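# Restock the wall glove dispenser from the cart

## Task

Take the two new glove boxes off the cart and put them into the empty slots of the glove dispenser mounted on the wall (the cart and the pedal bin can be moved). When both are in, release them and move the robot away. The robot must not fall over or be left tilted, or the task fails.

## Robot and tools

ROBOT. A Rainbow Robotics RB-Y1: a wheeled base (two drive wheels plus two rear casters, 0.66 m long, 0.58 m wide, front edge 0.10 m ahead of the drive axle), a folding torso (leg with ankle, knee and hip), a head with a camera, and two 7-joint arms, each ending in a parallel gripper with its own wrist camera. The base cannot move sideways.

FRAMES. The base frame sits on the floor midway between the drive wheels: x forward, y left, z up. The reported chest, left_hand and right_hand positions are in this frame. A hand point is the midpoint between its finger pads; the fingers point along that frame's -z and close along its x. Reported hand positions can be off, more so at long reach. The odometry frame is the base frame at scene start; base_odometry counts wheel turns only, so wheel slip looks like travel. Heading is positive to the left, within -3.142 to 3.142.

execute_actions. Argument "actions": a list holding one action, or empty (then it only reports state and images). Optional "cameras": a list from head_camera, left_wrist_camera, right_wrist_camera, all; omitted, null or ["all"] returns every camera, [] returns none. An action may contain:
- "base": exactly one relative command. {"translate_m": d} drives straight by d metres from where the base is now, forward positive, range -3 to 3. {"rotate_rad": d} turns in place by d radians, left (counter-clockwise from above) positive, range -3.2 to 3.2. Very long base moves are refused.
- "joints": a map of joint name to absolute target (radians, grippers in metres). Torso: torso_squat_rad 0 to 1.2 (lowers chest, kept level), torso_shift_rad -0.3 to 0.6 (hips forward when positive), torso_pitch_rad -0.2 to 1.4 (forward bow when positive), torso_yaw_rad -1.5 to 1.5 (left positive). Combined torso limits: squat+shift <= 1.52; squat-shift+pitch <= 1.57; shift+0.5 pitch-0.4 squat <= 0.7; shift+0.3 pitch-0.5 squat <= 0.39; breaking one leaves the torso short, reported off_target. Arms (left_ / right_ prefix): shoulder_pitch_rad -2.356 to 2.356 (0 hanging, negative raises forward); shoulder_roll_rad left 0 to 3.141, right -3.141 to 0 (away from the body lifts the arm sideways); shoulder_yaw_rad -2.094 to 2.094; elbow_rad -2.617 to 0.01 (0 straight, negative bends); forearm_roll_rad -3.141 to 3.141; wrist_pitch_rad -1.57 to 1.919 (negative tips the hand forward); hand_roll_rad -2.705 to 2.705; gripper_m 0 to 0.1 (gap between pads). Yaw and roll signs are the same for both arms (positive = left / counter-clockwise). Head: head_pan_rad -0.523 to 0.523 (left positive, relative to chest), head_tilt_rad -0.35 to 1.57 (positive looks down). Tolerance for done is 0.02 rad, 0.004 m for grippers. Top speeds: arm joints 1 rad/s (wrist-end joints 1.5), head 1.5, squat and pitch 0.3, shift 0.15, torso yaw 0.6, grippers 0.1 m/s.
- "speeds": lower caps for this action: translate_m 0.05 to 0.4 m/s, rotate_rad 0.1 to 1.509 rad/s.
- "min_time_s": 0.1 to 8, the minimum duration of each arm and head motion.
All parts start together. Joints left out may keep pushing toward older targets. Unknown keys or out-of-range values cause refusal with no motion. A stop in one call cancels the remaining motion calls of that reply.

wait: {"seconds": 0 to 10}; commands nothing and returns state and images. zoom_image: {"camera", "region": [x0, y0, x1, y1]} in pixels of that camera's latest image, at most 504x504; head_camera is 896x504, wrist cameras 644x364. read_manual: licence texts only. finished_scene: {"scene": current scene number}; final, and the result reports success.

RESULTS. base_status and joint_status give how each motion ended. done: reached (for the base, wheels turned the commanded amount, even if slipping). off_target: rested short, possibly still pushing. contact_stop: torso or arm hit something firm. time_out: took far too long. stopped_with_arm: torso halted because an arm had a contact stop. limit_stop_at_<name>: a built-in limit; limit_stop_at_own_body means the self-collision guard stopped it before touching. After contact_stop, time_out or stopped_with_arm, the whole group (torso joints, or all joints of one arm) drops its targets and holds. "joint command not followed" plus a "cause:" line means an arm's targets were withheld by the arm-collision check (gripper still acts); joints then show not_followed and may retry later. on_its_own lists uncommanded parts; "held at" is the held target, not the position. Motor temperatures per arm joint; MOTOR HOT above 65 °C, and at 80 °C an OVER-TEMPERATURE FAULT brakes the arm and reports limit_stop_at_motor_heat. A TORQUE FAULT freezes the whole robot for 10 s and skips the call's rest; resend targets afterwards.

GRASPING. Command a gripper opening at least 0.005 m narrower than the object; off_target is then normal. Each arm carries up to 3 kg, and the load counts toward motor heat and joint torque.

AVOID. Dropping or slamming the boxes, hard pushes, knocking things over. Never let the arms strike or press each other, including grippers and fingers (the checks do not cover hands). The base keeps driving into furniture and its wheels may spin; the bent leg can poke past the base front, and a leg pushing furniture can slide the robot back unseen in odometry. Too much weight far forward tips the robot with nothing to stop it. After any stop, first back off the arm, then the torso, each in its own action. If both hands hold one object and the torso contact-stops instantly with nothing in the way, resend every arm joint at its reported position, then the torso command. Loose objects may occasionally get nudged by outside forces.

CAMERAS. Calibration (intrinsics, distortion, base-to-camera transforms) is provided per camera and is slightly inaccurate; wrist camera poses inherit arm joint errors.

Each tool is called after "Call:" as name(argument=value, ...) on one line, values as JSON.

## Session

Call:
execute_actions(actions=[])

Scene clock: 0.00 s.
Motor temperatures (°C, as the motors report them): left_arm=[26 29 31 31 34 33 38] | right_arm=[27 29 30 30 33 32 32]
base_odometry: x=+0.000 y=+0.000 heading=+0.000 (m, m, rad; odometry frame)
base_status: not commanded
joint_positions: torso_squat_rad=+0.350 torso_shift_rad=+0.001 torso_pitch_rad=+0.000 torso_yaw_rad=+0.001 left_shoulder_pitch_rad=-0.015 left_shoulder_roll_rad=+0.005 left_shoulder_yaw_rad=-0.003 left_elbow_rad=-0.225 left_forearm_roll_rad=+0.017 left_wrist_pitch_rad=-0.006 left_hand_roll_rad=+0.014 left_gripper_m=+0.100 right_shoulder_pitch_rad=-0.040 right_shoulder_roll_rad=-0.031 right_shoulder_yaw_rad=-0.052 right_elbow_rad=-0.271 right_forearm_roll_rad=-0.006 right_wrist_pitch_rad=-0.007 right_hand_roll_rad=+0.002 right_gripper_m=+0.099 head_pan_rad=+0.000 head_tilt_rad=+0.400
joint_status: not commanded
chest: x=-0.2275 y=+0.0007 z=+1.2475 quat_wxyz=(+1.000, +0.000, +0.000, +0.000) (m; base frame)
left_hand: x=-0.1067 y=+0.2235 z=+0.5721 quat_wxyz=(+0.992, +0.000, -0.122, +0.012) (m; base frame)
right_hand: x=-0.0666 y=-0.2476 z=+0.5809 quat_wxyz=(+0.987, -0.017, -0.157, -0.018) (m; base frame)
pictures: head_camera, left_wrist_camera, right_wrist_camera
Images, in order (width x height): head_camera 896x504, left_wrist_camera 644x364, right_wrist_camera 644x364.

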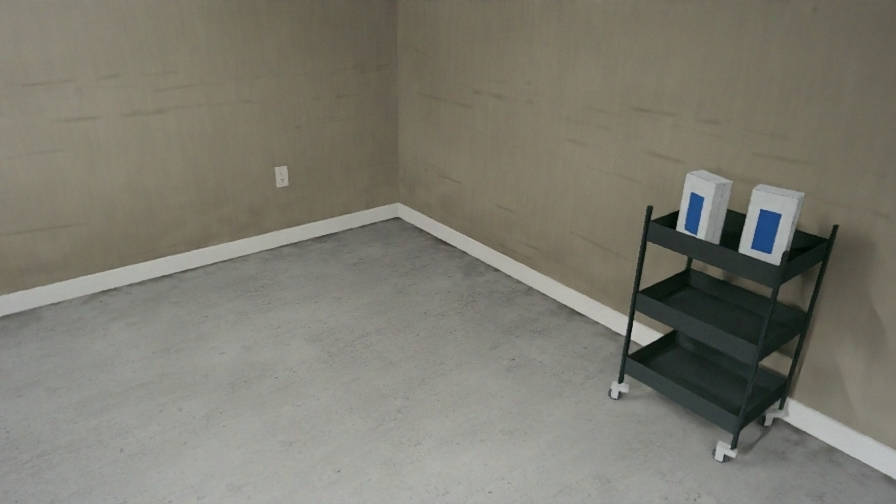

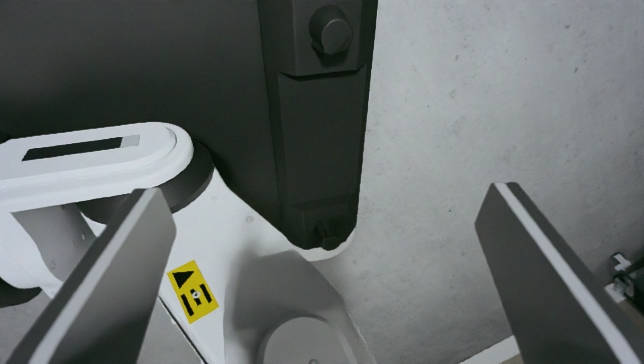

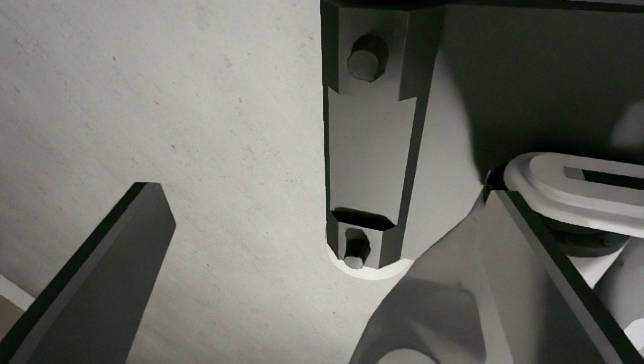

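Call:
execute_actions(actions=[{"base":{"rotate_rad":-0.9},"joints":{"head_tilt_rad":0.2}}], cameras=["head_camera"])

Call:
execute_actions(actions=[{"base":{"rotate_rad":-1.0}}], cameras=["head_camera"])

Scene clock: 11.57 s.
Motor temperatures (°C, as the motors report them): left_arm=[26 29 31 31 34 33 38] | right_arm=[27 29 30 30 33 32 32]
base_odometry: x=+0.000 y=+0.000 heading=-0.899 (m, m, rad; odometry frame)
base_status: done
joint_positions: torso_squat_rad=+0.350 torso_shift_rad=+0.001 torso_pitch_rad=+0.000 torso_yaw_rad=+0.001 left_shoulder_pitch_rad=-0.015 left_shoulder_roll_rad=+0.005 left_shoulder_yaw_rad=-0.003 left_elbow_rad=-0.225 left_forearm_roll_rad=+0.017 left_wrist_pitch_rad=-0.006 left_hand_roll_rad=+0.014 left_gripper_m=+0.100 right_shoulder_pitch_rad=-0.040 right_shoulder_roll_rad=-0.031 right_shoulder_yaw_rad=-0.052 right_elbow_rad=-0.271 right_forearm_roll_rad=-0.006 right_wrist_pitch_rad=-0.007 right_hand_roll_rad=+0.002 right_gripper_m=+0.099 head_pan_rad=+0.000 head_tilt_rad=+0.200
joint_status: all done
chest: x=-0.2275 y=+0.0007 z=+1.2475 quat_wxyz=(+1.000, +0.000, +0.000, +0.000) (m; base frame)
left_hand: x=-0.1067 y=+0.2235 z=+0.5721 quat_wxyz=(+0.992, +0.000, -0.122, +0.012) (m; base frame)
right_hand: x=-0.0666 y=-0.2476 z=+0.5809 quat_wxyz=(+0.987, -0.017, -0.157, -0.018) (m; base frame)
pictures: head_camera
camera_calibration (this result's frames):
head_camera: T_world_to_cam=[[-0.0509572, -0.998679, 0.00664766, -0.0206538], [-0.224923, 0.00499078, -0.974364, 1.4309], [0.973043, -0.051146, -0.22488, 0.468974], [0, 0, 0, 1]] pos_world=[-0.135542, -0.00378169, 1.49982]
Images, in order (width x height): head_camera 896x504.

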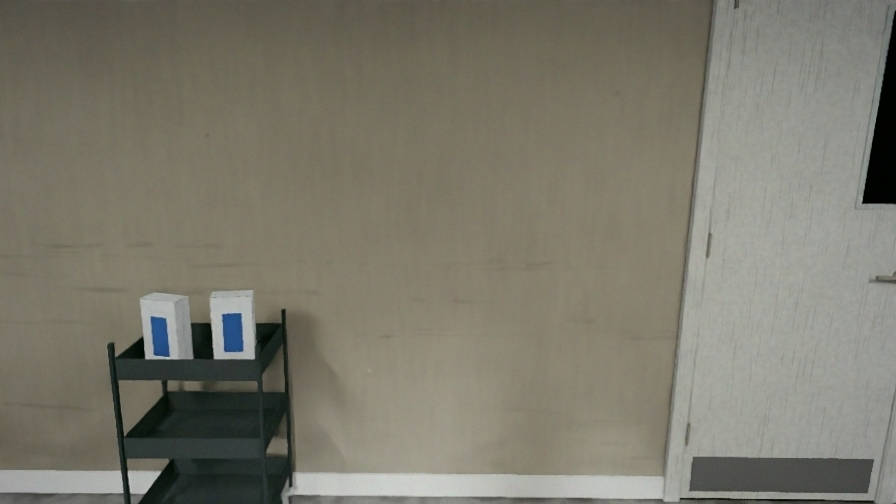

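Scene clock: 14.97 s.
Motor temperatures (°C, as the motors report them): left_arm=[26 29 31 31 34 33 38] | right_arm=[27 29 30 30 33 32 32]
base_odometry: x=+0.000 y=+0.000 heading=-1.898 (m, m, rad; odometry frame)
base_status: done
joint_positions: torso_squat_rad=+0.350 torso_shift_rad=+0.001 torso_pitch_rad=+0.000 torso_yaw_rad=+0.001 left_shoulder_pitch_rad=-0.015 left_shoulder_roll_rad=+0.005 left_shoulder_yaw_rad=-0.003 left_elbow_rad=-0.225 left_forearm_roll_rad=+0.017 left_wrist_pitch_rad=-0.006 left_hand_roll_rad=+0.014 left_gripper_m=+0.100 right_shoulder_pitch_rad=-0.040 right_shoulder_roll_rad=-0.031 right_shoulder_yaw_rad=-0.052 right_elbow_rad=-0.271 right_forearm_roll_rad=-0.006 right_wrist_pitch_rad=-0.007 right_hand_roll_rad=+0.002 right_gripper_m=+0.099 head_pan_rad=+0.000 head_tilt_rad=+0.200
joint_status: not commanded
chest: x=-0.2275 y=+0.0007 z=+1.2475 quat_wxyz=(+1.000, +0.000, +0.000, +0.000) (m; base frame)
left_hand: x=-0.1067 y=+0.2235 z=+0.5721 quat_wxyz=(+0.992, +0.000, -0.122, +0.012) (m; base frame)
right_hand: x=-0.0666 y=-0.2476 z=+0.5809 quat_wxyz=(+0.987, -0.017, -0.157, -0.018) (m; base frame)
pictures: head_camera
camera_calibration (this result's frames):
head_camera: T_world_to_cam=[[-0.0509573, -0.998679, 0.00662919, -0.0206415], [-0.224921, 0.00500875, -0.974364, 1.43091], [0.973044, -0.051142, -0.224879, 0.468974], [0, 0, 0, 1]] pos_world=[-0.135542, -0.00379705, 1.49982]
Images, in order (width x height): head_camera 896x504.

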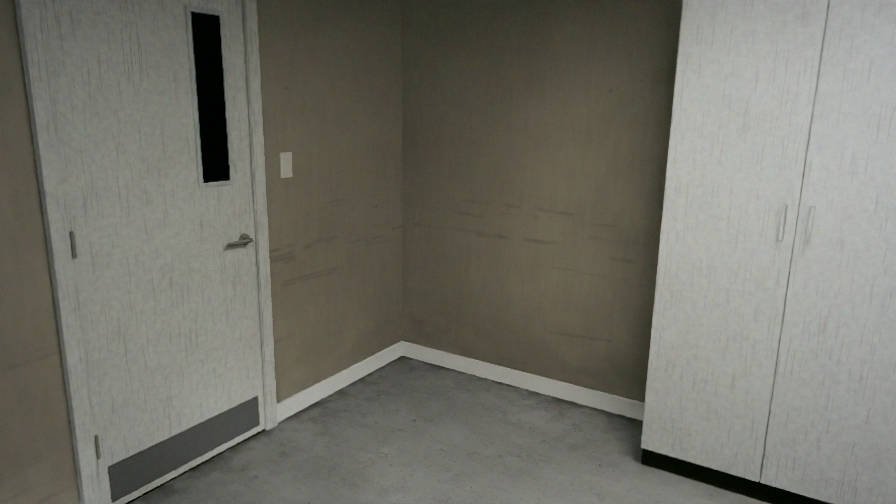

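Call:
execute_actions(actions=[{"base":{"rotate_rad":-1.2}}], cameras=["head_camera"])

Call:
execute_actions(actions=[{"base":{"rotate_rad":-1.2}}], cameras=["head_camera"])

Call:
execute_actions(actions=[{"base":{"rotate_rad":-1.0}}], cameras=["head_camera"])

Scene clock: 23.37 s.
Motor temperatures (°C, as the motors report them): left_arm=[26 29 31 31 34 33 38] | right_arm=[27 29 30 30 33 32 32]
base_odometry: x=+0.000 y=+0.001 heading=-3.098 (m, m, rad; odometry frame)
base_status: done
joint_positions: torso_squat_rad=+0.350 torso_shift_rad=+0.001 torso_pitch_rad=+0.000 torso_yaw_rad=+0.001 left_shoulder_pitch_rad=-0.015 left_shoulder_roll_rad=+0.005 left_shoulder_yaw_rad=-0.003 left_elbow_rad=-0.225 left_forearm_roll_rad=+0.017 left_wrist_pitch_rad=-0.006 left_hand_roll_rad=+0.014 left_gripper_m=+0.100 right_shoulder_pitch_rad=-0.040 right_shoulder_roll_rad=-0.031 right_shoulder_yaw_rad=-0.052 right_elbow_rad=-0.271 right_forearm_roll_rad=-0.006 right_wrist_pitch_rad=-0.007 right_hand_roll_rad=+0.002 right_gripper_m=+0.099 head_pan_rad=+0.000 head_tilt_rad=+0.200
joint_status: not commanded
chest: x=-0.2275 y=+0.0007 z=+1.2475 quat_wxyz=(+1.000, +0.000, +0.000, +0.000) (m; base frame)
left_hand: x=-0.1067 y=+0.2235 z=+0.5721 quat_wxyz=(+0.992, +0.000, -0.122, +0.012) (m; base frame)
right_hand: x=-0.0666 y=-0.2476 z=+0.5809 quat_wxyz=(+0.987, -0.017, -0.157, -0.018) (m; base frame)
pictures: head_camera
camera_calibration (this result's frames):
head_camera: T_world_to_cam=[[-0.0509571, -0.998679, 0.00661785, -0.0206347], [-0.224921, 0.00501973, -0.974364, 1.43091], [0.973044, -0.0511392, -0.224879, 0.468973], [0, 0, 0, 1]] pos_world=[-0.135542, -0.00380723, 1.49982]
Images, in order (width x height): head_camera 896x504.

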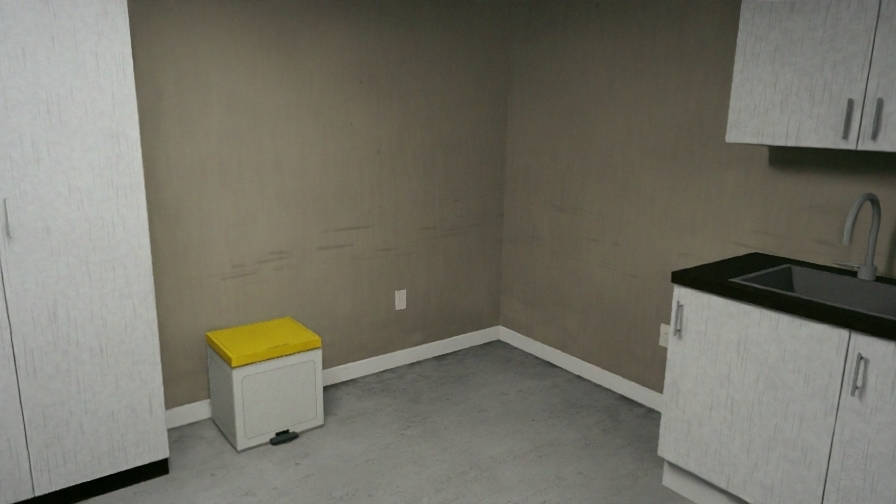

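Scene clock: 27.13 s.
Motor temperatures (°C, as the motors report them): left_arm=[26 29 31 31 34 33 38] | right_arm=[27 29 30 30 33 32 32]
base_odometry: x=+0.000 y=+0.001 heading=+1.986 (m, m, rad; odometry frame)
base_status: done
joint_positions: torso_squat_rad=+0.350 torso_shift_rad=+0.001 torso_pitch_rad=+0.000 torso_yaw_rad=+0.001 left_shoulder_pitch_rad=-0.015 left_shoulder_roll_rad=+0.005 left_shoulder_yaw_rad=-0.003 left_elbow_rad=-0.225 left_forearm_roll_rad=+0.017 left_wrist_pitch_rad=-0.006 left_hand_roll_rad=+0.014 left_gripper_m=+0.100 right_shoulder_pitch_rad=-0.040 right_shoulder_roll_rad=-0.031 right_shoulder_yaw_rad=-0.052 right_elbow_rad=-0.271 right_forearm_roll_rad=-0.006 right_wrist_pitch_rad=-0.007 right_hand_roll_rad=+0.002 right_gripper_m=+0.099 head_pan_rad=+0.000 head_tilt_rad=+0.200
joint_status: not commanded
chest: x=-0.2275 y=+0.0007 z=+1.2475 quat_wxyz=(+1.000, +0.000, +0.000, +0.000) (m; base frame)
left_hand: x=-0.1067 y=+0.2235 z=+0.5721 quat_wxyz=(+0.992, +0.000, -0.122, +0.012) (m; base frame)
right_hand: x=-0.0666 y=-0.2476 z=+0.5809 quat_wxyz=(+0.987, -0.017, -0.157, -0.018) (m; base frame)
pictures: head_camera
camera_calibration (this result's frames):
head_camera: T_world_to_cam=[[-0.0509573, -0.998679, 0.00661259, -0.0206308], [-0.224921, 0.00502491, -0.974364, 1.43091], [0.973044, -0.0511382, -0.22488, 0.468973], [0, 0, 0, 1]] pos_world=[-0.135542, -0.00381125, 1.49982]
Images, in order (width x height): head_camera 896x504.

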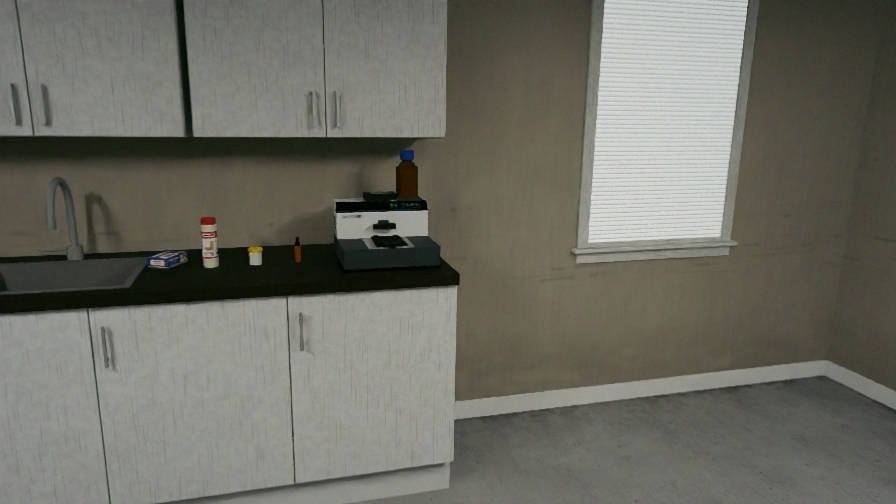

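Scene clock: 30.53 s.
Motor temperatures (°C, as the motors report them): left_arm=[26 29 31 31 34 33 38] | right_arm=[27 29 30 30 33 32 32]
base_odometry: x=+0.000 y=+0.000 heading=+0.987 (m, m, rad; odometry frame)
base_status: done
joint_positions: torso_squat_rad=+0.350 torso_shift_rad=+0.001 torso_pitch_rad=+0.000 torso_yaw_rad=+0.001 left_shoulder_pitch_rad=-0.015 left_shoulder_roll_rad=+0.005 left_shoulder_yaw_rad=-0.003 left_elbow_rad=-0.225 left_forearm_roll_rad=+0.017 left_wrist_pitch_rad=-0.006 left_hand_roll_rad=+0.014 left_gripper_m=+0.100 right_shoulder_pitch_rad=-0.040 right_shoulder_roll_rad=-0.031 right_shoulder_yaw_rad=-0.052 right_elbow_rad=-0.271 right_forearm_roll_rad=-0.006 right_wrist_pitch_rad=-0.007 right_hand_roll_rad=+0.002 right_gripper_m=+0.099 head_pan_rad=+0.000 head_tilt_rad=+0.200
joint_status: not commanded
chest: x=-0.2275 y=+0.0007 z=+1.2475 quat_wxyz=(+1.000, +0.000, +0.000, +0.000) (m; base frame)
left_hand: x=-0.1067 y=+0.2235 z=+0.5721 quat_wxyz=(+0.992, +0.000, -0.122, +0.012) (m; base frame)
right_hand: x=-0.0666 y=-0.2476 z=+0.5809 quat_wxyz=(+0.987, -0.017, -0.157, -0.018) (m; base frame)
pictures: head_camera
camera_calibration (this result's frames):
head_camera: T_world_to_cam=[[-0.0509573, -0.998679, 0.00661552, -0.02063], [-0.224921, 0.00502206, -0.974364, 1.43091], [0.973044, -0.0511389, -0.224879, 0.468973], [0, 0, 0, 1]] pos_world=[-0.135542, -0.00380607, 1.49982]
Images, in order (width x height): head_camera 896x504.

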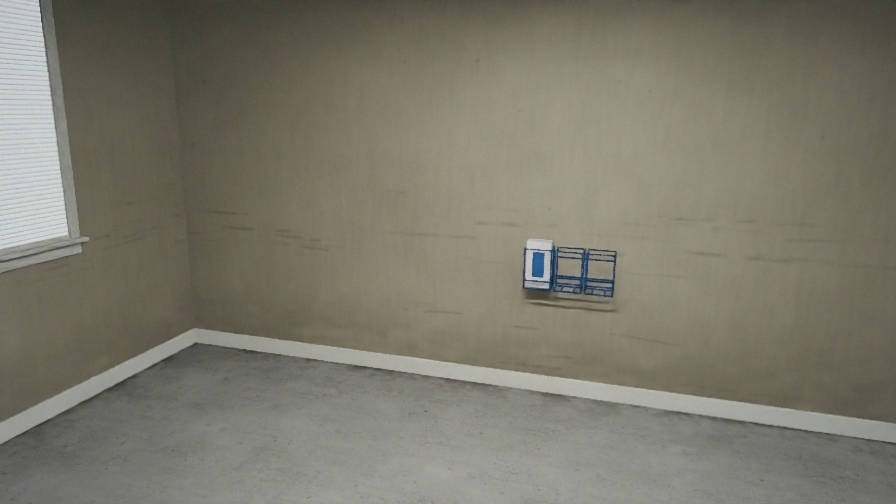

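Call:
execute_actions(actions=[{"base":{"rotate_rad":-0.337}}], cameras=[])

Call:
execute_actions(actions=[{"base":{"translate_m":0.78}}], cameras=[])

Call:
execute_actions(actions=[{"base":{"rotate_rad":-1.571},"joints":{"head_tilt_rad":0.5}}], cameras=[])

Call:
execute_actions(actions=[{"base":{"translate_m":0.8}}], cameras=["head_camera"])

Scene clock: 52.70 s.
Motor temperatures (°C, as the motors report them): left_arm=[26 29 31 31 34 33 38] | right_arm=[27 29 30 30 33 32 32]
base_odometry: x=+0.000 y=+0.000 heading=+0.651 (m, m, rad; odometry frame)
base_status: done
joint_positions: torso_squat_rad=+0.350 torso_shift_rad=+0.001 torso_pitch_rad=+0.000 torso_yaw_rad=+0.001 left_shoulder_pitch_rad=-0.015 left_shoulder_roll_rad=+0.005 left_shoulder_yaw_rad=-0.003 left_elbow_rad=-0.225 left_forearm_roll_rad=+0.017 left_wrist_pitch_rad=-0.006 left_hand_roll_rad=+0.014 left_gripper_m=+0.100 right_shoulder_pitch_rad=-0.040 right_shoulder_roll_rad=-0.031 right_shoulder_yaw_rad=-0.052 right_elbow_rad=-0.271 right_forearm_roll_rad=-0.006 right_wrist_pitch_rad=-0.007 right_hand_roll_rad=+0.002 right_gripper_m=+0.099 head_pan_rad=+0.000 head_tilt_rad=+0.200
joint_status: not commanded
chest: x=-0.2275 y=+0.0007 z=+1.2475 quat_wxyz=(+1.000, +0.000, +0.000, +0.000) (m; base frame)
left_hand: x=-0.1067 y=+0.2235 z=+0.5721 quat_wxyz=(+0.992, +0.000, -0.122, +0.012) (m; base frame)
right_hand: x=-0.0666 y=-0.2476 z=+0.5809 quat_wxyz=(+0.987, -0.017, -0.157, -0.018) (m; base frame)
pictures: none
No camera images: the call's "cameras" was empty. Leave "cameras" out to get every camera's image.

Scene clock: 56.10 s.
Motor temperatures (°C, as the motors report them): left_arm=[26 29 31 31 34 33 38] | right_arm=[27 29 30 30 33 32 32]
base_odometry: x=+0.621 y=+0.472 heading=+0.650 (m, m, rad; odometry frame)
base_status: done
joint_positions: torso_squat_rad=+0.350 torso_shift_rad=+0.001 torso_pitch_rad=+0.000 torso_yaw_rad=+0.001 left_shoulder_pitch_rad=-0.015 left_shoulder_roll_rad=+0.005 left_shoulder_yaw_rad=-0.003 left_elbow_rad=-0.225 left_forearm_roll_rad=+0.017 left_wrist_pitch_rad=-0.006 left_hand_roll_rad=+0.014 left_gripper_m=+0.100 right_shoulder_pitch_rad=-0.040 right_shoulder_roll_rad=-0.031 right_shoulder_yaw_rad=-0.052 right_elbow_rad=-0.271 right_forearm_roll_rad=-0.006 right_wrist_pitch_rad=-0.007 right_hand_roll_rad=+0.002 right_gripper_m=+0.099 head_pan_rad=+0.000 head_tilt_rad=+0.200
joint_status: not commanded
chest: x=-0.2275 y=+0.0007 z=+1.2475 quat_wxyz=(+1.000, +0.000, +0.000, +0.000) (m; base frame)
left_hand: x=-0.1067 y=+0.2235 z=+0.5721 quat_wxyz=(+0.992, +0.000, -0.122, +0.012) (m; base frame)
right_hand: x=-0.0666 y=-0.2476 z=+0.5809 quat_wxyz=(+0.987, -0.017, -0.157, -0.018) (m; base frame)
pictures: none
No camera images: the call's "cameras" was empty. Leave "cameras" out to get every camera's image.

Scene clock: 60.20 s.
Motor temperatures (°C, as the motors report them): left_arm=[26 29 31 31 34 33 38] | right_arm=[27 29 30 30 33 32 32]
base_odometry: x=+0.621 y=+0.472 heading=-0.921 (m, m, rad; odometry frame)
base_status: done
joint_positions: torso_squat_rad=+0.350 torso_shift_rad=+0.001 torso_pitch_rad=+0.000 torso_yaw_rad=+0.001 left_shoulder_pitch_rad=-0.015 left_shoulder_roll_rad=+0.005 left_shoulder_yaw_rad=-0.003 left_elbow_rad=-0.225 left_forearm_roll_rad=+0.017 left_wrist_pitch_rad=-0.006 left_hand_roll_rad=+0.014 left_gripper_m=+0.100 right_shoulder_pitch_rad=-0.040 right_shoulder_roll_rad=-0.031 right_shoulder_yaw_rad=-0.052 right_elbow_rad=-0.271 right_forearm_roll_rad=-0.006 right_wrist_pitch_rad=-0.007 right_hand_roll_rad=+0.002 right_gripper_m=+0.099 head_pan_rad=+0.000 head_tilt_rad=+0.500
joint_status: all done
chest: x=-0.2275 y=+0.0007 z=+1.2475 quat_wxyz=(+1.000, +0.000, +0.000, +0.000) (m; base frame)
left_hand: x=-0.1067 y=+0.2235 z=+0.5721 quat_wxyz=(+0.992, +0.000, -0.122, +0.012) (m; base frame)
right_hand: x=-0.0666 y=-0.2476 z=+0.5809 quat_wxyz=(+0.987, -0.017, -0.157, -0.018) (m; base frame)
pictures: none
No camera images: the call's "cameras" was empty. Leave "cameras" out to get every camera's image.

Scene clock: 63.83 s.
Motor temperatures (°C, as the motors report them): left_arm=[26 29 31 31 34 33 38] | right_arm=[27 29 30 30 33 32 32]
base_odometry: x=+1.104 y=-0.165 heading=-0.922 (m, m, rad; odometry frame)
base_status: done
joint_positions: torso_squat_rad=+0.350 torso_shift_rad=+0.001 torso_pitch_rad=+0.000 torso_yaw_rad=+0.001 left_shoulder_pitch_rad=-0.015 left_shoulder_roll_rad=+0.005 left_shoulder_yaw_rad=-0.003 left_elbow_rad=-0.225 left_forearm_roll_rad=+0.017 left_wrist_pitch_rad=-0.006 left_hand_roll_rad=+0.014 left_gripper_m=+0.100 right_shoulder_pitch_rad=-0.040 right_shoulder_roll_rad=-0.031 right_shoulder_yaw_rad=-0.052 right_elbow_rad=-0.271 right_forearm_roll_rad=-0.006 right_wrist_pitch_rad=-0.007 right_hand_roll_rad=+0.002 right_gripper_m=+0.099 head_pan_rad=+0.000 head_tilt_rad=+0.500
joint_status: not commanded
chest: x=-0.2275 y=+0.0007 z=+1.2475 quat_wxyz=(+1.000, +0.000, +0.000, +0.000) (m; base frame)
left_hand: x=-0.1067 y=+0.2235 z=+0.5721 quat_wxyz=(+0.992, +0.000, -0.122, +0.012) (m; base frame)
right_hand: x=-0.0666 y=-0.2476 z=+0.5809 quat_wxyz=(+0.987, -0.017, -0.157, -0.018) (m; base frame)
pictures: head_camera
camera_calibration (this result's frames):
head_camera: T_world_to_cam=[[-0.0467796, -0.998673, 0.021558, -0.0414164], [-0.502847, 0.00489555, -0.864362, 1.2146], [0.863109, -0.0512749, -0.502408, 0.848068], [0, 0, 0, 1]] pos_world=[-0.123156, -0.00382297, 1.47682]
Images, in order (width x height): head_camera 896x504.

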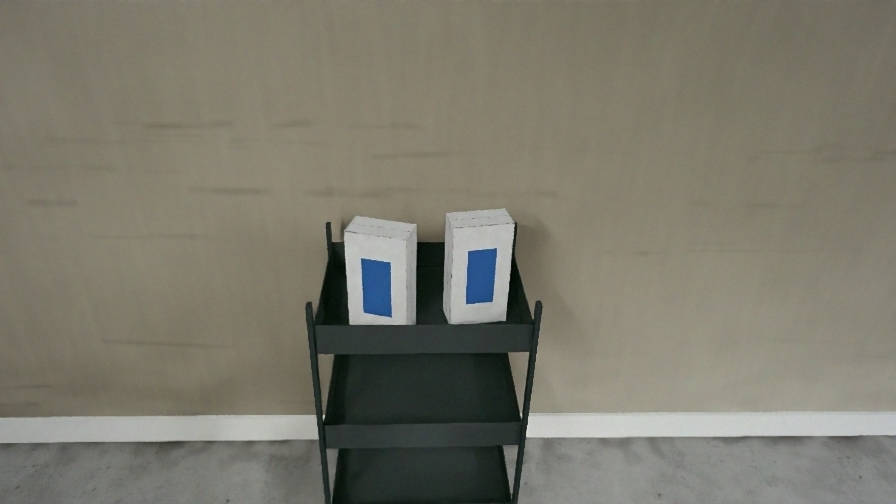

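Call:
execute_actions(actions=[{"base":{"rotate_rad":-0.5},"joints":{"torso_squat_rad":0,"torso_shift_rad":0.15,"left_shoulder_pitch_rad":-1.0,"left_shoulder_roll_rad":0.349,"left_shoulder_yaw_rad":0,"left_elbow_rad":-0.9,"left_forearm_roll_rad":0,"left_wrist_pitch_rad":1.9,"left_hand_roll_rad":0,"right_shoulder_pitch_rad":-1.0,"right_shoulder_roll_rad":-0.349,"right_shoulder_yaw_rad":0,"right_elbow_rad":-0.9,"right_forearm_roll_rad":0,"right_wrist_pitch_rad":1.9,"right_hand_roll_rad":0,"head_tilt_rad":0.8}}], cameras=[])

Call:
execute_actions(actions=[{"base":{"translate_m":0.512}}], cameras=[])

Call:
execute_actions(actions=[{"base":{"rotate_rad":0.5}}])

Scene clock: 118.23 s.
Motor temperatures (°C, as the motors report them): left_arm=[27 29 31 31 34 33 38] | right_arm=[27 29 30 30 33 32 32]
base_odometry: x=+1.104 y=-0.165 heading=-1.421 (m, m, rad; odometry frame)
base_status: done
joint_positions: torso_squat_rad=+0.000 torso_shift_rad=+0.150 torso_pitch_rad=+0.000 torso_yaw_rad=+0.001 left_shoulder_pitch_rad=-1.001 left_shoulder_roll_rad=+0.349 left_shoulder_yaw_rad=+0.000 left_elbow_rad=-0.900 left_forearm_roll_rad=+0.000 left_wrist_pitch_rad=+1.900 left_hand_roll_rad=+0.000 left_gripper_m=+0.100 right_shoulder_pitch_rad=-1.000 right_shoulder_roll_rad=-0.349 right_shoulder_yaw_rad=+0.000 right_elbow_rad=-0.900 right_forearm_roll_rad=+0.000 right_wrist_pitch_rad=+1.900 right_hand_roll_rad=+0.000 right_gripper_m=+0.099 head_pan_rad=+0.000 head_tilt_rad=+0.800
joint_status: all done
chest: x=-0.1232 y=+0.0007 z=+1.2821 quat_wxyz=(+1.000, +0.000, +0.000, +0.000) (m; base frame)
left_hand: x=+0.3780 y=+0.3236 z=+1.0801 quat_wxyz=(+0.985, +0.174, +0.000, +0.000) (m; base frame)
right_hand: x=+0.3783 y=-0.3216 z=+1.0799 quat_wxyz=(+0.985, -0.174, +0.000, +0.000) (m; base frame)
pictures: none
No camera images: the call's "cameras" was empty. Leave "cameras" out to get every camera's image.

Scene clock: 121.10 s.
Motor temperatures (°C, as the motors report them): left_arm=[27 29 31 31 34 33 38] | right_arm=[27 29 30 30 33 32 32]
base_odometry: x=+1.180 y=-0.671 heading=-1.422 (m, m, rad; odometry frame)
base_status: done
joint_positions: torso_squat_rad=+0.000 torso_shift_rad=+0.150 torso_pitch_rad=+0.000 torso_yaw_rad=+0.001 left_shoulder_pitch_rad=-1.001 left_shoulder_roll_rad=+0.349 left_shoulder_yaw_rad=+0.000 left_elbow_rad=-0.900 left_forearm_roll_rad=+0.000 left_wrist_pitch_rad=+1.900 left_hand_roll_rad=+0.000 left_gripper_m=+0.100 right_shoulder_pitch_rad=-1.000 right_shoulder_roll_rad=-0.349 right_shoulder_yaw_rad=+0.000 right_elbow_rad=-0.900 right_forearm_roll_rad=+0.000 right_wrist_pitch_rad=+1.900 right_hand_roll_rad=+0.000 right_gripper_m=+0.099 head_pan_rad=+0.000 head_tilt_rad=+0.800
joint_status: not commanded
chest: x=-0.1233 y=+0.0007 z=+1.2821 quat_wxyz=(+1.000, +0.000, +0.000, +0.000) (m; base frame)
left_hand: x=+0.3779 y=+0.3236 z=+1.0801 quat_wxyz=(+0.985, +0.174, +0.000, +0.000) (m; base frame)
right_hand: x=+0.3782 y=-0.3216 z=+1.0799 quat_wxyz=(+0.985, -0.174, +0.000, +0.000) (m; base frame)
pictures: none
No camera images: the call's "cameras" was empty. Leave "cameras" out to get every camera's image.

Scene clock: 123.43 s.
Motor temperatures (°C, as the motors report them): left_arm=[27 29 31 31 34 33 38] | right_arm=[27 29 30 30 33 32 32]
base_odometry: x=+1.180 y=-0.671 heading=-0.923 (m, m, rad; odometry frame)
base_status: done
joint_positions: torso_squat_rad=+0.000 torso_shift_rad=+0.150 torso_pitch_rad=+0.000 torso_yaw_rad=+0.001 left_shoulder_pitch_rad=-1.001 left_shoulder_roll_rad=+0.349 left_shoulder_yaw_rad=+0.000 left_elbow_rad=-0.900 left_forearm_roll_rad=+0.000 left_wrist_pitch_rad=+1.900 left_hand_roll_rad=+0.000 left_gripper_m=+0.100 right_shoulder_pitch_rad=-1.000 right_shoulder_roll_rad=-0.349 right_shoulder_yaw_rad=+0.000 right_elbow_rad=-0.900 right_forearm_roll_rad=+0.000 right_wrist_pitch_rad=+1.900 right_hand_roll_rad=+0.000 right_gripper_m=+0.099 head_pan_rad=+0.000 head_tilt_rad=+0.800
joint_status: not commanded
chest: x=-0.1233 y=+0.0007 z=+1.2821 quat_wxyz=(+1.000, +0.000, +0.000, +0.000) (m; base frame)
left_hand: x=+0.3779 y=+0.3237 z=+1.0801 quat_wxyz=(+0.985, +0.174, +0.000, +0.000) (m; base frame)
right_hand: x=+0.3782 y=-0.3216 z=+1.0799 quat_wxyz=(+0.985, -0.174, +0.000, +0.000) (m; base frame)
pictures: head_camera, left_wrist_camera, right_wrist_camera
camera_calibration (this result's frames):
head_camera: T_world_to_cam=[[-0.0383668, -0.998664, 0.0346095, -0.0557486], [-0.735812, 0.00480071, -0.677169, 0.995847], [0.676098, -0.0514469, -0.735013, 1.10132], [0, 0, 0, 1]] pos_world=[-0.0139848, -0.00379526, 1.48577]
left_wrist_camera: T_world_to_cam=[[0.999913, -0.0109937, 0.0072246, -0.381964], [-0.0128845, -0.929246, 0.369237, -0.0681713], [0.00265416, -0.369299, -0.929307, 1.21234], [0, 0, 0, 1]] pos_world=[0.377835, 0.380166, 1.15456]
right_wrist_camera: T_world_to_cam=[[-0.999567, -0.0129621, -0.0264052, 0.404365], [-0.0214479, 0.935499, 0.352679, -0.0432968], [0.0201306, 0.353093, -0.935372, 1.20597], [0, 0, 0, 1]] pos_world=[0.378985, -0.380074, 1.15398]
Images, in order (width x height): head_camera 896x504, left_wrist_camera 644x364, right_wrist_camera 644x364.

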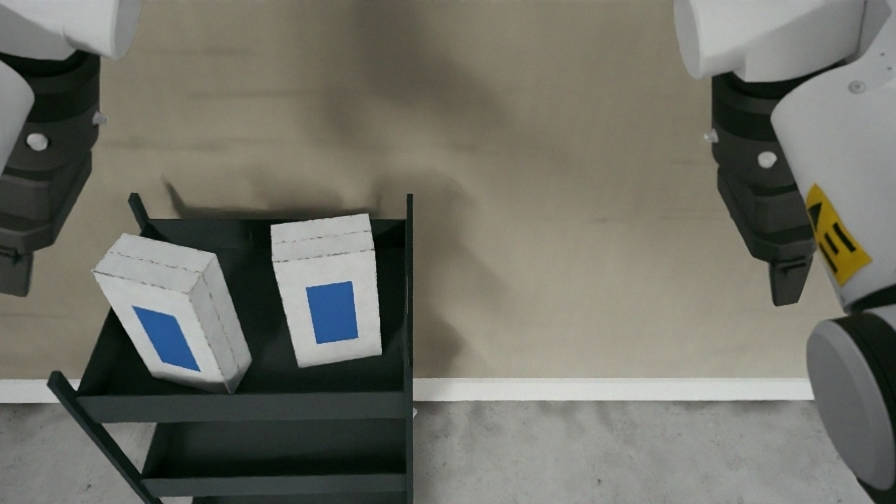

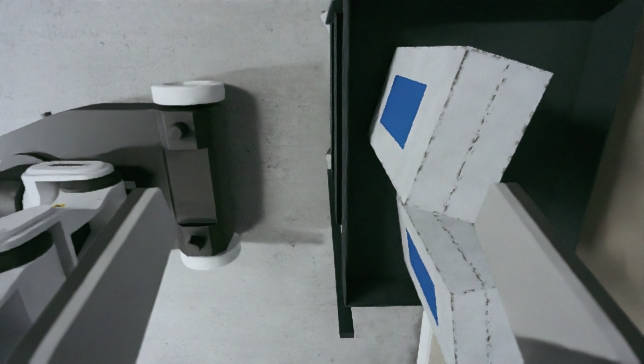

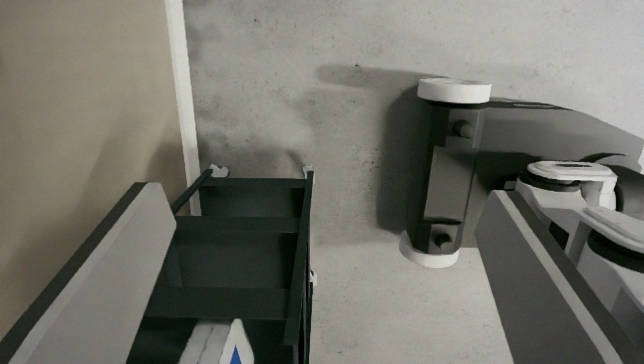

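Call:
execute_actions(actions=[{"joints":{"torso_squat_rad":0.64,"left_hand_roll_rad":-0.3}}], cameras=[])

Call:
execute_actions(actions=[{"base":{"translate_m":0.165}}])

Scene clock: 139.50 s.
Motor temperatures (°C, as the motors report them): left_arm=[28 29 31 32 34 33 38] | right_arm=[28 30 30 30 33 32 32]
base_odometry: x=+1.180 y=-0.671 heading=-0.923 (m, m, rad; odometry frame)
base_status: not commanded
joint_positions: torso_squat_rad=+0.640 torso_shift_rad=+0.150 torso_pitch_rad=+0.000 torso_yaw_rad=+0.001 left_shoulder_pitch_rad=-1.001 left_shoulder_roll_rad=+0.349 left_shoulder_yaw_rad=+0.000 left_elbow_rad=-0.900 left_forearm_roll_rad=+0.000 left_wrist_pitch_rad=+1.900 left_hand_roll_rad=-0.300 left_gripper_m=+0.100 right_shoulder_pitch_rad=-1.000 right_shoulder_roll_rad=-0.349 right_shoulder_yaw_rad=+0.000 right_elbow_rad=-0.900 right_forearm_roll_rad=+0.000 right_wrist_pitch_rad=+1.900 right_hand_roll_rad=+0.000 right_gripper_m=+0.099 head_pan_rad=+0.000 head_tilt_rad=+0.800
joint_status: all done
chest: x=-0.1441 y=+0.0006 z=+1.1451 quat_wxyz=(+1.000, +0.000, +0.000, +0.000) (m; base frame)
left_hand: x=+0.3571 y=+0.3235 z=+0.9433 quat_wxyz=(+0.974, +0.172, +0.026, -0.147) (m; base frame)
right_hand: x=+0.3574 y=-0.3217 z=+0.9431 quat_wxyz=(+0.985, -0.174, +0.000, +0.000) (m; base frame)
pictures: none
No camera images: the call's "cameras" was empty. Leave "cameras" out to get every camera's image.

Scene clock: 141.13 s.
Motor temperatures (°C, as the motors report them): left_arm=[28 29 31 32 34 33 38] | right_arm=[28 30 30 30 33 32 32]
base_odometry: x=+1.280 y=-0.803 heading=-0.922 (m, m, rad; odometry frame)
base_status: done
joint_positions: torso_squat_rad=+0.640 torso_shift_rad=+0.150 torso_pitch_rad=+0.000 torso_yaw_rad=+0.001 left_shoulder_pitch_rad=-1.001 left_shoulder_roll_rad=+0.349 left_shoulder_yaw_rad=+0.000 left_elbow_rad=-0.900 left_forearm_roll_rad=+0.000 left_wrist_pitch_rad=+1.900 left_hand_roll_rad=-0.300 left_gripper_m=+0.100 right_shoulder_pitch_rad=-1.000 right_shoulder_roll_rad=-0.349 right_shoulder_yaw_rad=+0.000 right_elbow_rad=-0.900 right_forearm_roll_rad=+0.000 right_wrist_pitch_rad=+1.900 right_hand_roll_rad=+0.000 right_gripper_m=+0.099 head_pan_rad=+0.000 head_tilt_rad=+0.800
joint_status: not commanded
chest: x=-0.1439 y=+0.0006 z=+1.1451 quat_wxyz=(+1.000, +0.000, +0.000, +0.000) (m; base frame)
left_hand: x=+0.3572 y=+0.3235 z=+0.9430 quat_wxyz=(+0.974, +0.172, +0.026, -0.147) (m; base frame)
right_hand: x=+0.3576 y=-0.3217 z=+0.9429 quat_wxyz=(+0.985, -0.174, +0.000, +0.000) (m; base frame)
pictures: head_camera, left_wrist_camera, right_wrist_camera
camera_calibration (this result's frames):
head_camera: T_world_to_cam=[[-0.0383618, -0.998664, 0.034615, -0.0519301], [-0.735913, 0.00480095, -0.677059, 0.887793], [0.675989, -0.0514468, -0.735114, 1.01467], [0, 0, 0, 1]] pos_world=[-0.0345618, -0.00392132, 1.34879]
left_wrist_camera: T_world_to_cam=[[0.952918, -0.288334, -0.0938619, -0.158488], [-0.232992, -0.894343, 0.381923, 0.0374305], [-0.194066, -0.342072, -0.919416, 1.13712], [0, 0, 0, 1]] pos_world=[0.380423, 0.376754, 1.01631]
right_wrist_camera: T_world_to_cam=[[-0.999572, -0.0129592, -0.0262402, 0.37996], [-0.021387, 0.935498, 0.352685, 0.00468529], [0.0199772, 0.353096, -0.935374, 1.0783], [0, 0, 0, 1]] pos_world=[0.358356, -0.3802, 1.01693]
Images, in order (width x height): head_camera 896x504, left_wrist_camera 644x364, right_wrist_camera 644x364.

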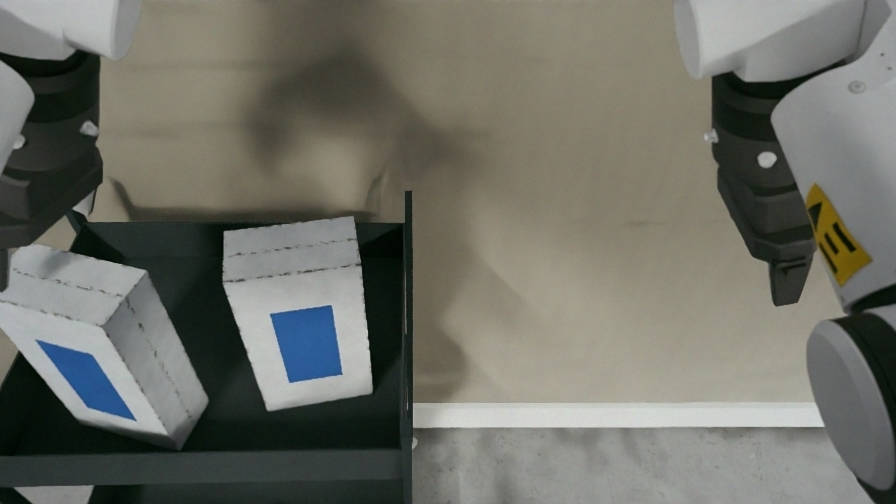

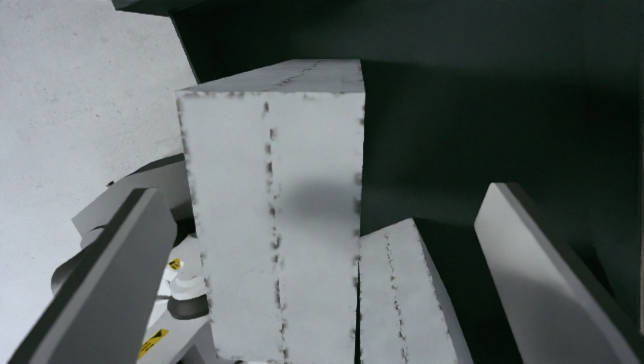

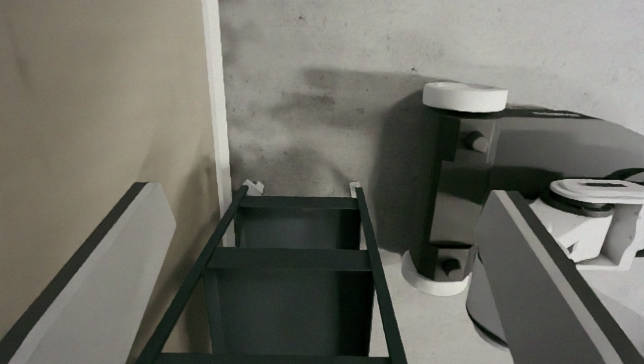

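Call:
execute_actions(actions=[{"joints":{"torso_squat_rad":0.84}}], cameras=["left_wrist_camera","head_camera"])

Scene clock: 147.20 s.
Motor temperatures (°C, as the motors report them): left_arm=[28 29 31 32 34 33 38] | right_arm=[28 30 30 31 33 32 32]
base_odometry: x=+1.280 y=-0.803 heading=-0.922 (m, m, rad; odometry frame)
base_status: not commanded
joint_positions: torso_squat_rad=+0.820 torso_shift_rad=+0.148 torso_pitch_rad=-0.005 torso_yaw_rad=+0.001 left_shoulder_pitch_rad=-1.008 left_shoulder_roll_rad=+0.351 left_shoulder_yaw_rad=+0.000 left_elbow_rad=-0.904 left_forearm_roll_rad=-0.001 left_wrist_pitch_rad=+1.900 left_hand_roll_rad=-0.300 left_gripper_m=+0.100 right_shoulder_pitch_rad=-1.000 right_shoulder_roll_rad=-0.349 right_shoulder_yaw_rad=+0.000 right_elbow_rad=-0.900 right_forearm_roll_rad=+0.000 right_wrist_pitch_rad=+1.900 right_hand_roll_rad=+0.000 right_gripper_m=+0.099 head_pan_rad=+0.000 head_tilt_rad=+0.800
joint_status: torso_squat_rad contact_stop (moved +0.180 of +0.200)
chest: x=-0.1591 y=+0.0001 z=+1.0621 quat_wxyz=(+1.000, +0.000, -0.002, +0.000) (m; base frame)
left_hand: x=+0.3458 y=+0.3231 z=+0.8678 quat_wxyz=(+0.974, +0.174, +0.018, -0.146) (m; base frame)
right_hand: x=+0.3434 y=-0.3220 z=+0.8622 quat_wxyz=(+0.985, -0.173, -0.002, +0.000) (m; base frame)
pictures: head_camera, left_wrist_camera
camera_calibration (this result's frames):
head_camera: T_world_to_cam=[[-0.0385555, -0.998695, 0.0334783, -0.0489745], [-0.732201, 0.00543645, -0.681067, 0.825234], [0.679996, -0.0507717, -0.731455, 0.960675], [0, 0, 0, 1]] pos_world=[-0.0509064, -0.00462188, 1.26637]
left_wrist_camera: T_world_to_cam=[[0.953902, -0.289479, -0.0792018, -0.167445], [-0.240403, -0.894993, 0.375758, 0.0712846], [-0.179659, -0.339396, -0.923327, 1.06311], [0, 0, 0, 1]] pos_world=[0.36786, 0.376141, 0.941548]
Images, in order (width x height): head_camera 896x504, left_wrist_camera 644x364.

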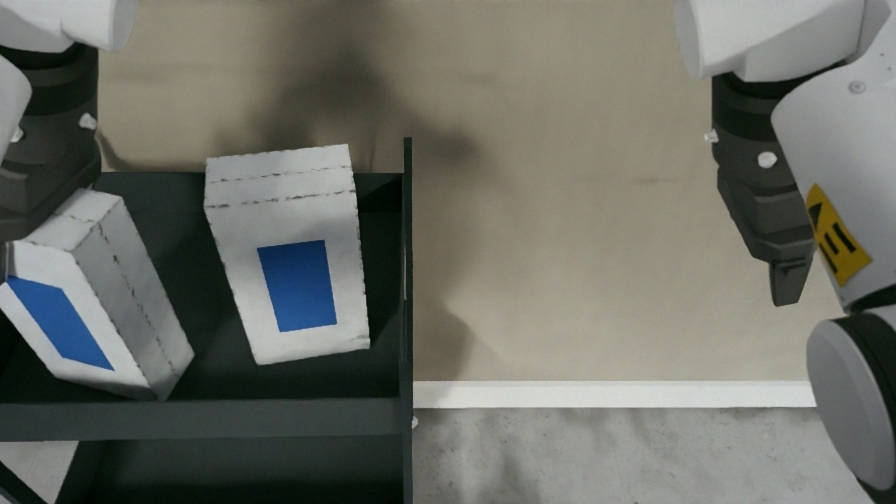

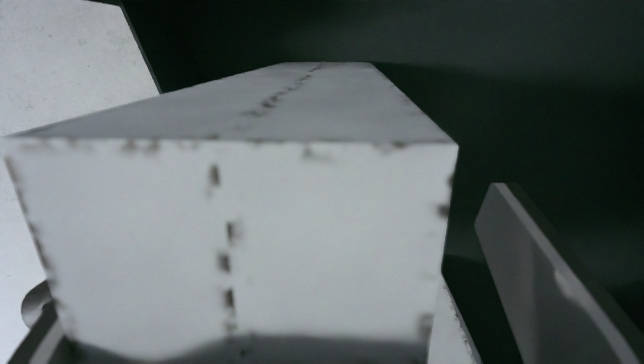

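Call:
execute_actions(actions=[{"joints":{"torso_squat_rad":0.80,"left_shoulder_pitch_rad":-1.0,"left_elbow_rad":-0.9,"left_shoulder_roll_rad":0.349}}], cameras=[])

Call:
execute_actions(actions=[{"joints":{"left_gripper_m":0.05}}], cameras=[])

Call:
execute_actions(actions=[{"joints":{"torso_squat_rad":0.2,"left_hand_roll_rad":0}}], cameras=["left_wrist_camera","head_camera"])

Scene clock: 154.23 s.
Motor temperatures (°C, as the motors report them): left_arm=[28 29 31 32 34 33 38] | right_arm=[29 30 30 31 33 32 32]
base_odometry: x=+1.280 y=-0.803 heading=-0.922 (m, m, rad; odometry frame)
base_status: not commanded
joint_positions: torso_squat_rad=+0.800 torso_shift_rad=+0.149 torso_pitch_rad=-0.003 torso_yaw_rad=+0.001 left_shoulder_pitch_rad=-1.002 left_shoulder_roll_rad=+0.350 left_shoulder_yaw_rad=+0.000 left_elbow_rad=-0.901 left_forearm_roll_rad=+0.000 left_wrist_pitch_rad=+1.900 left_hand_roll_rad=-0.300 left_gripper_m=+0.100 right_shoulder_pitch_rad=-1.000 right_shoulder_roll_rad=-0.349 right_shoulder_yaw_rad=+0.000 right_elbow_rad=-0.900 right_forearm_roll_rad=+0.000 right_wrist_pitch_rad=+1.900 right_hand_roll_rad=+0.000 right_gripper_m=+0.099 head_pan_rad=+0.000 head_tilt_rad=+0.800
joint_status: all done
chest: x=-0.1568 y=+0.0003 z=+1.0722 quat_wxyz=(+1.000, +0.000, -0.002, +0.000) (m; base frame)
left_hand: x=+0.3457 y=+0.3235 z=+0.8734 quat_wxyz=(+0.974, +0.173, +0.023, -0.146) (m; base frame)
right_hand: x=+0.3453 y=-0.3219 z=+0.8717 quat_wxyz=(+0.985, -0.173, -0.002, +0.000) (m; base frame)
pictures: none
No camera images: the call's "cameras" was empty. Leave "cameras" out to get every camera's image.

Scene clock: 155.23 s.
Motor temperatures (°C, as the motors report them): left_arm=[28 29 31 32 34 33 38] | right_arm=[29 30 30 31 33 32 32]
base_odometry: x=+1.280 y=-0.803 heading=-0.922 (m, m, rad; odometry frame)
base_status: not commanded
joint_positions: torso_squat_rad=+0.800 torso_shift_rad=+0.149 torso_pitch_rad=-0.004 torso_yaw_rad=+0.001 left_shoulder_pitch_rad=-1.002 left_shoulder_roll_rad=+0.350 left_shoulder_yaw_rad=+0.000 left_elbow_rad=-0.901 left_forearm_roll_rad=+0.000 left_wrist_pitch_rad=+1.900 left_hand_roll_rad=-0.300 left_gripper_m=+0.063 right_shoulder_pitch_rad=-1.000 right_shoulder_roll_rad=-0.349 right_shoulder_yaw_rad=+0.000 right_elbow_rad=-0.900 right_forearm_roll_rad=+0.000 right_wrist_pitch_rad=+1.900 right_hand_roll_rad=+0.000 right_gripper_m=+0.099 head_pan_rad=+0.000 head_tilt_rad=+0.800
joint_status: left_gripper_m off_target (ended at +0.063, target +0.050)
chest: x=-0.1569 y=+0.0003 z=+1.0722 quat_wxyz=(+1.000, +0.000, -0.002, +0.000) (m; base frame)
left_hand: x=+0.3456 y=+0.3236 z=+0.8736 quat_wxyz=(+0.974, +0.173, +0.023, -0.146) (m; base frame)
right_hand: x=+0.3453 y=-0.3219 z=+0.8718 quat_wxyz=(+0.985, -0.173, -0.002, +0.000) (m; base frame)
pictures: none
No camera images: the call's "cameras" was empty. Leave "cameras" out to get every camera's image.

Scene clock: 158.13 s.
Motor temperatures (°C, as the motors report them): left_arm=[28 29 31 32 34 33 38] | right_arm=[29 30 30 31 33 32 32]
base_odometry: x=+1.280 y=-0.803 heading=-0.922 (m, m, rad; odometry frame)
base_status: not commanded
joint_positions: torso_squat_rad=+0.200 torso_shift_rad=+0.149 torso_pitch_rad=-0.003 torso_yaw_rad=+0.001 left_shoulder_pitch_rad=-1.000 left_shoulder_roll_rad=+0.349 left_shoulder_yaw_rad=+0.000 left_elbow_rad=-0.900 left_forearm_roll_rad=+0.000 left_wrist_pitch_rad=+1.900 left_hand_roll_rad=+0.000 left_gripper_m=+0.063 right_shoulder_pitch_rad=-1.000 right_shoulder_roll_rad=-0.349 right_shoulder_yaw_rad=+0.000 right_elbow_rad=-0.900 right_forearm_roll_rad=+0.000 right_wrist_pitch_rad=+1.900 right_hand_roll_rad=+0.000 right_gripper_m=+0.099 head_pan_rad=+0.000 head_tilt_rad=+0.800
joint_status: all done
chest: x=-0.1271 y=+0.0006 z=+1.2684 quat_wxyz=(+1.000, +0.000, -0.001, +0.000) (m; base frame)
left_hand: x=+0.3744 y=+0.3237 z=+1.0677 quat_wxyz=(+0.985, +0.174, -0.001, +0.001) (m; base frame)
right_hand: x=+0.3749 y=-0.3217 z=+1.0677 quat_wxyz=(+0.985, -0.174, -0.001, +0.000) (m; base frame)
pictures: head_camera, left_wrist_camera
camera_calibration (this result's frames):
head_camera: T_world_to_cam=[[-0.0384861, -0.998668, 0.0343574, -0.0552332], [-0.733671, 0.00489723, -0.679487, 0.98696], [0.678414, -0.0513579, -0.732883, 1.09145], [0, 0, 0, 1]] pos_world=[-0.0184798, -0.00393819, 1.47243]
left_wrist_camera: T_world_to_cam=[[0.999898, -0.0106659, 0.00948686, -0.380941], [-0.0134157, -0.929223, 0.369277, -0.0634508], [0.00487673, -0.369366, -0.929271, 1.20003], [0, 0, 0, 1]] pos_world=[0.374199, 0.380226, 1.14219]
Images, in order (width x height): head_camera 896x504, left_wrist_camera 644x364.

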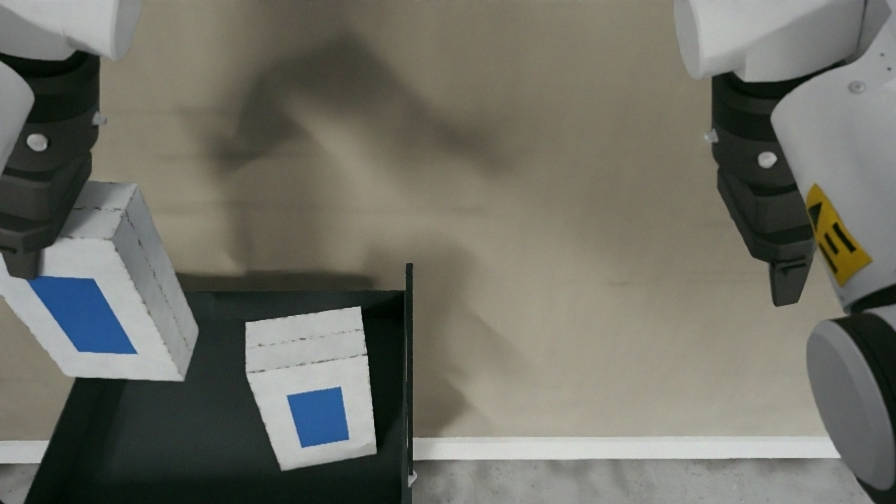

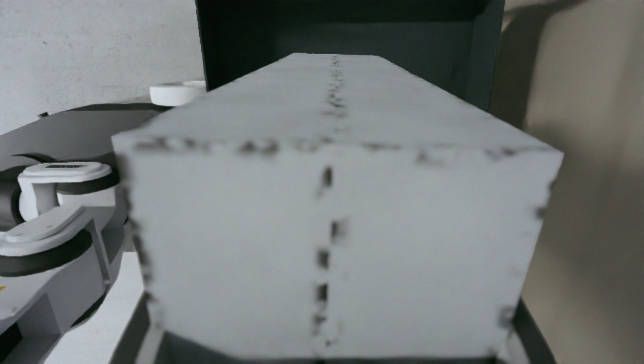

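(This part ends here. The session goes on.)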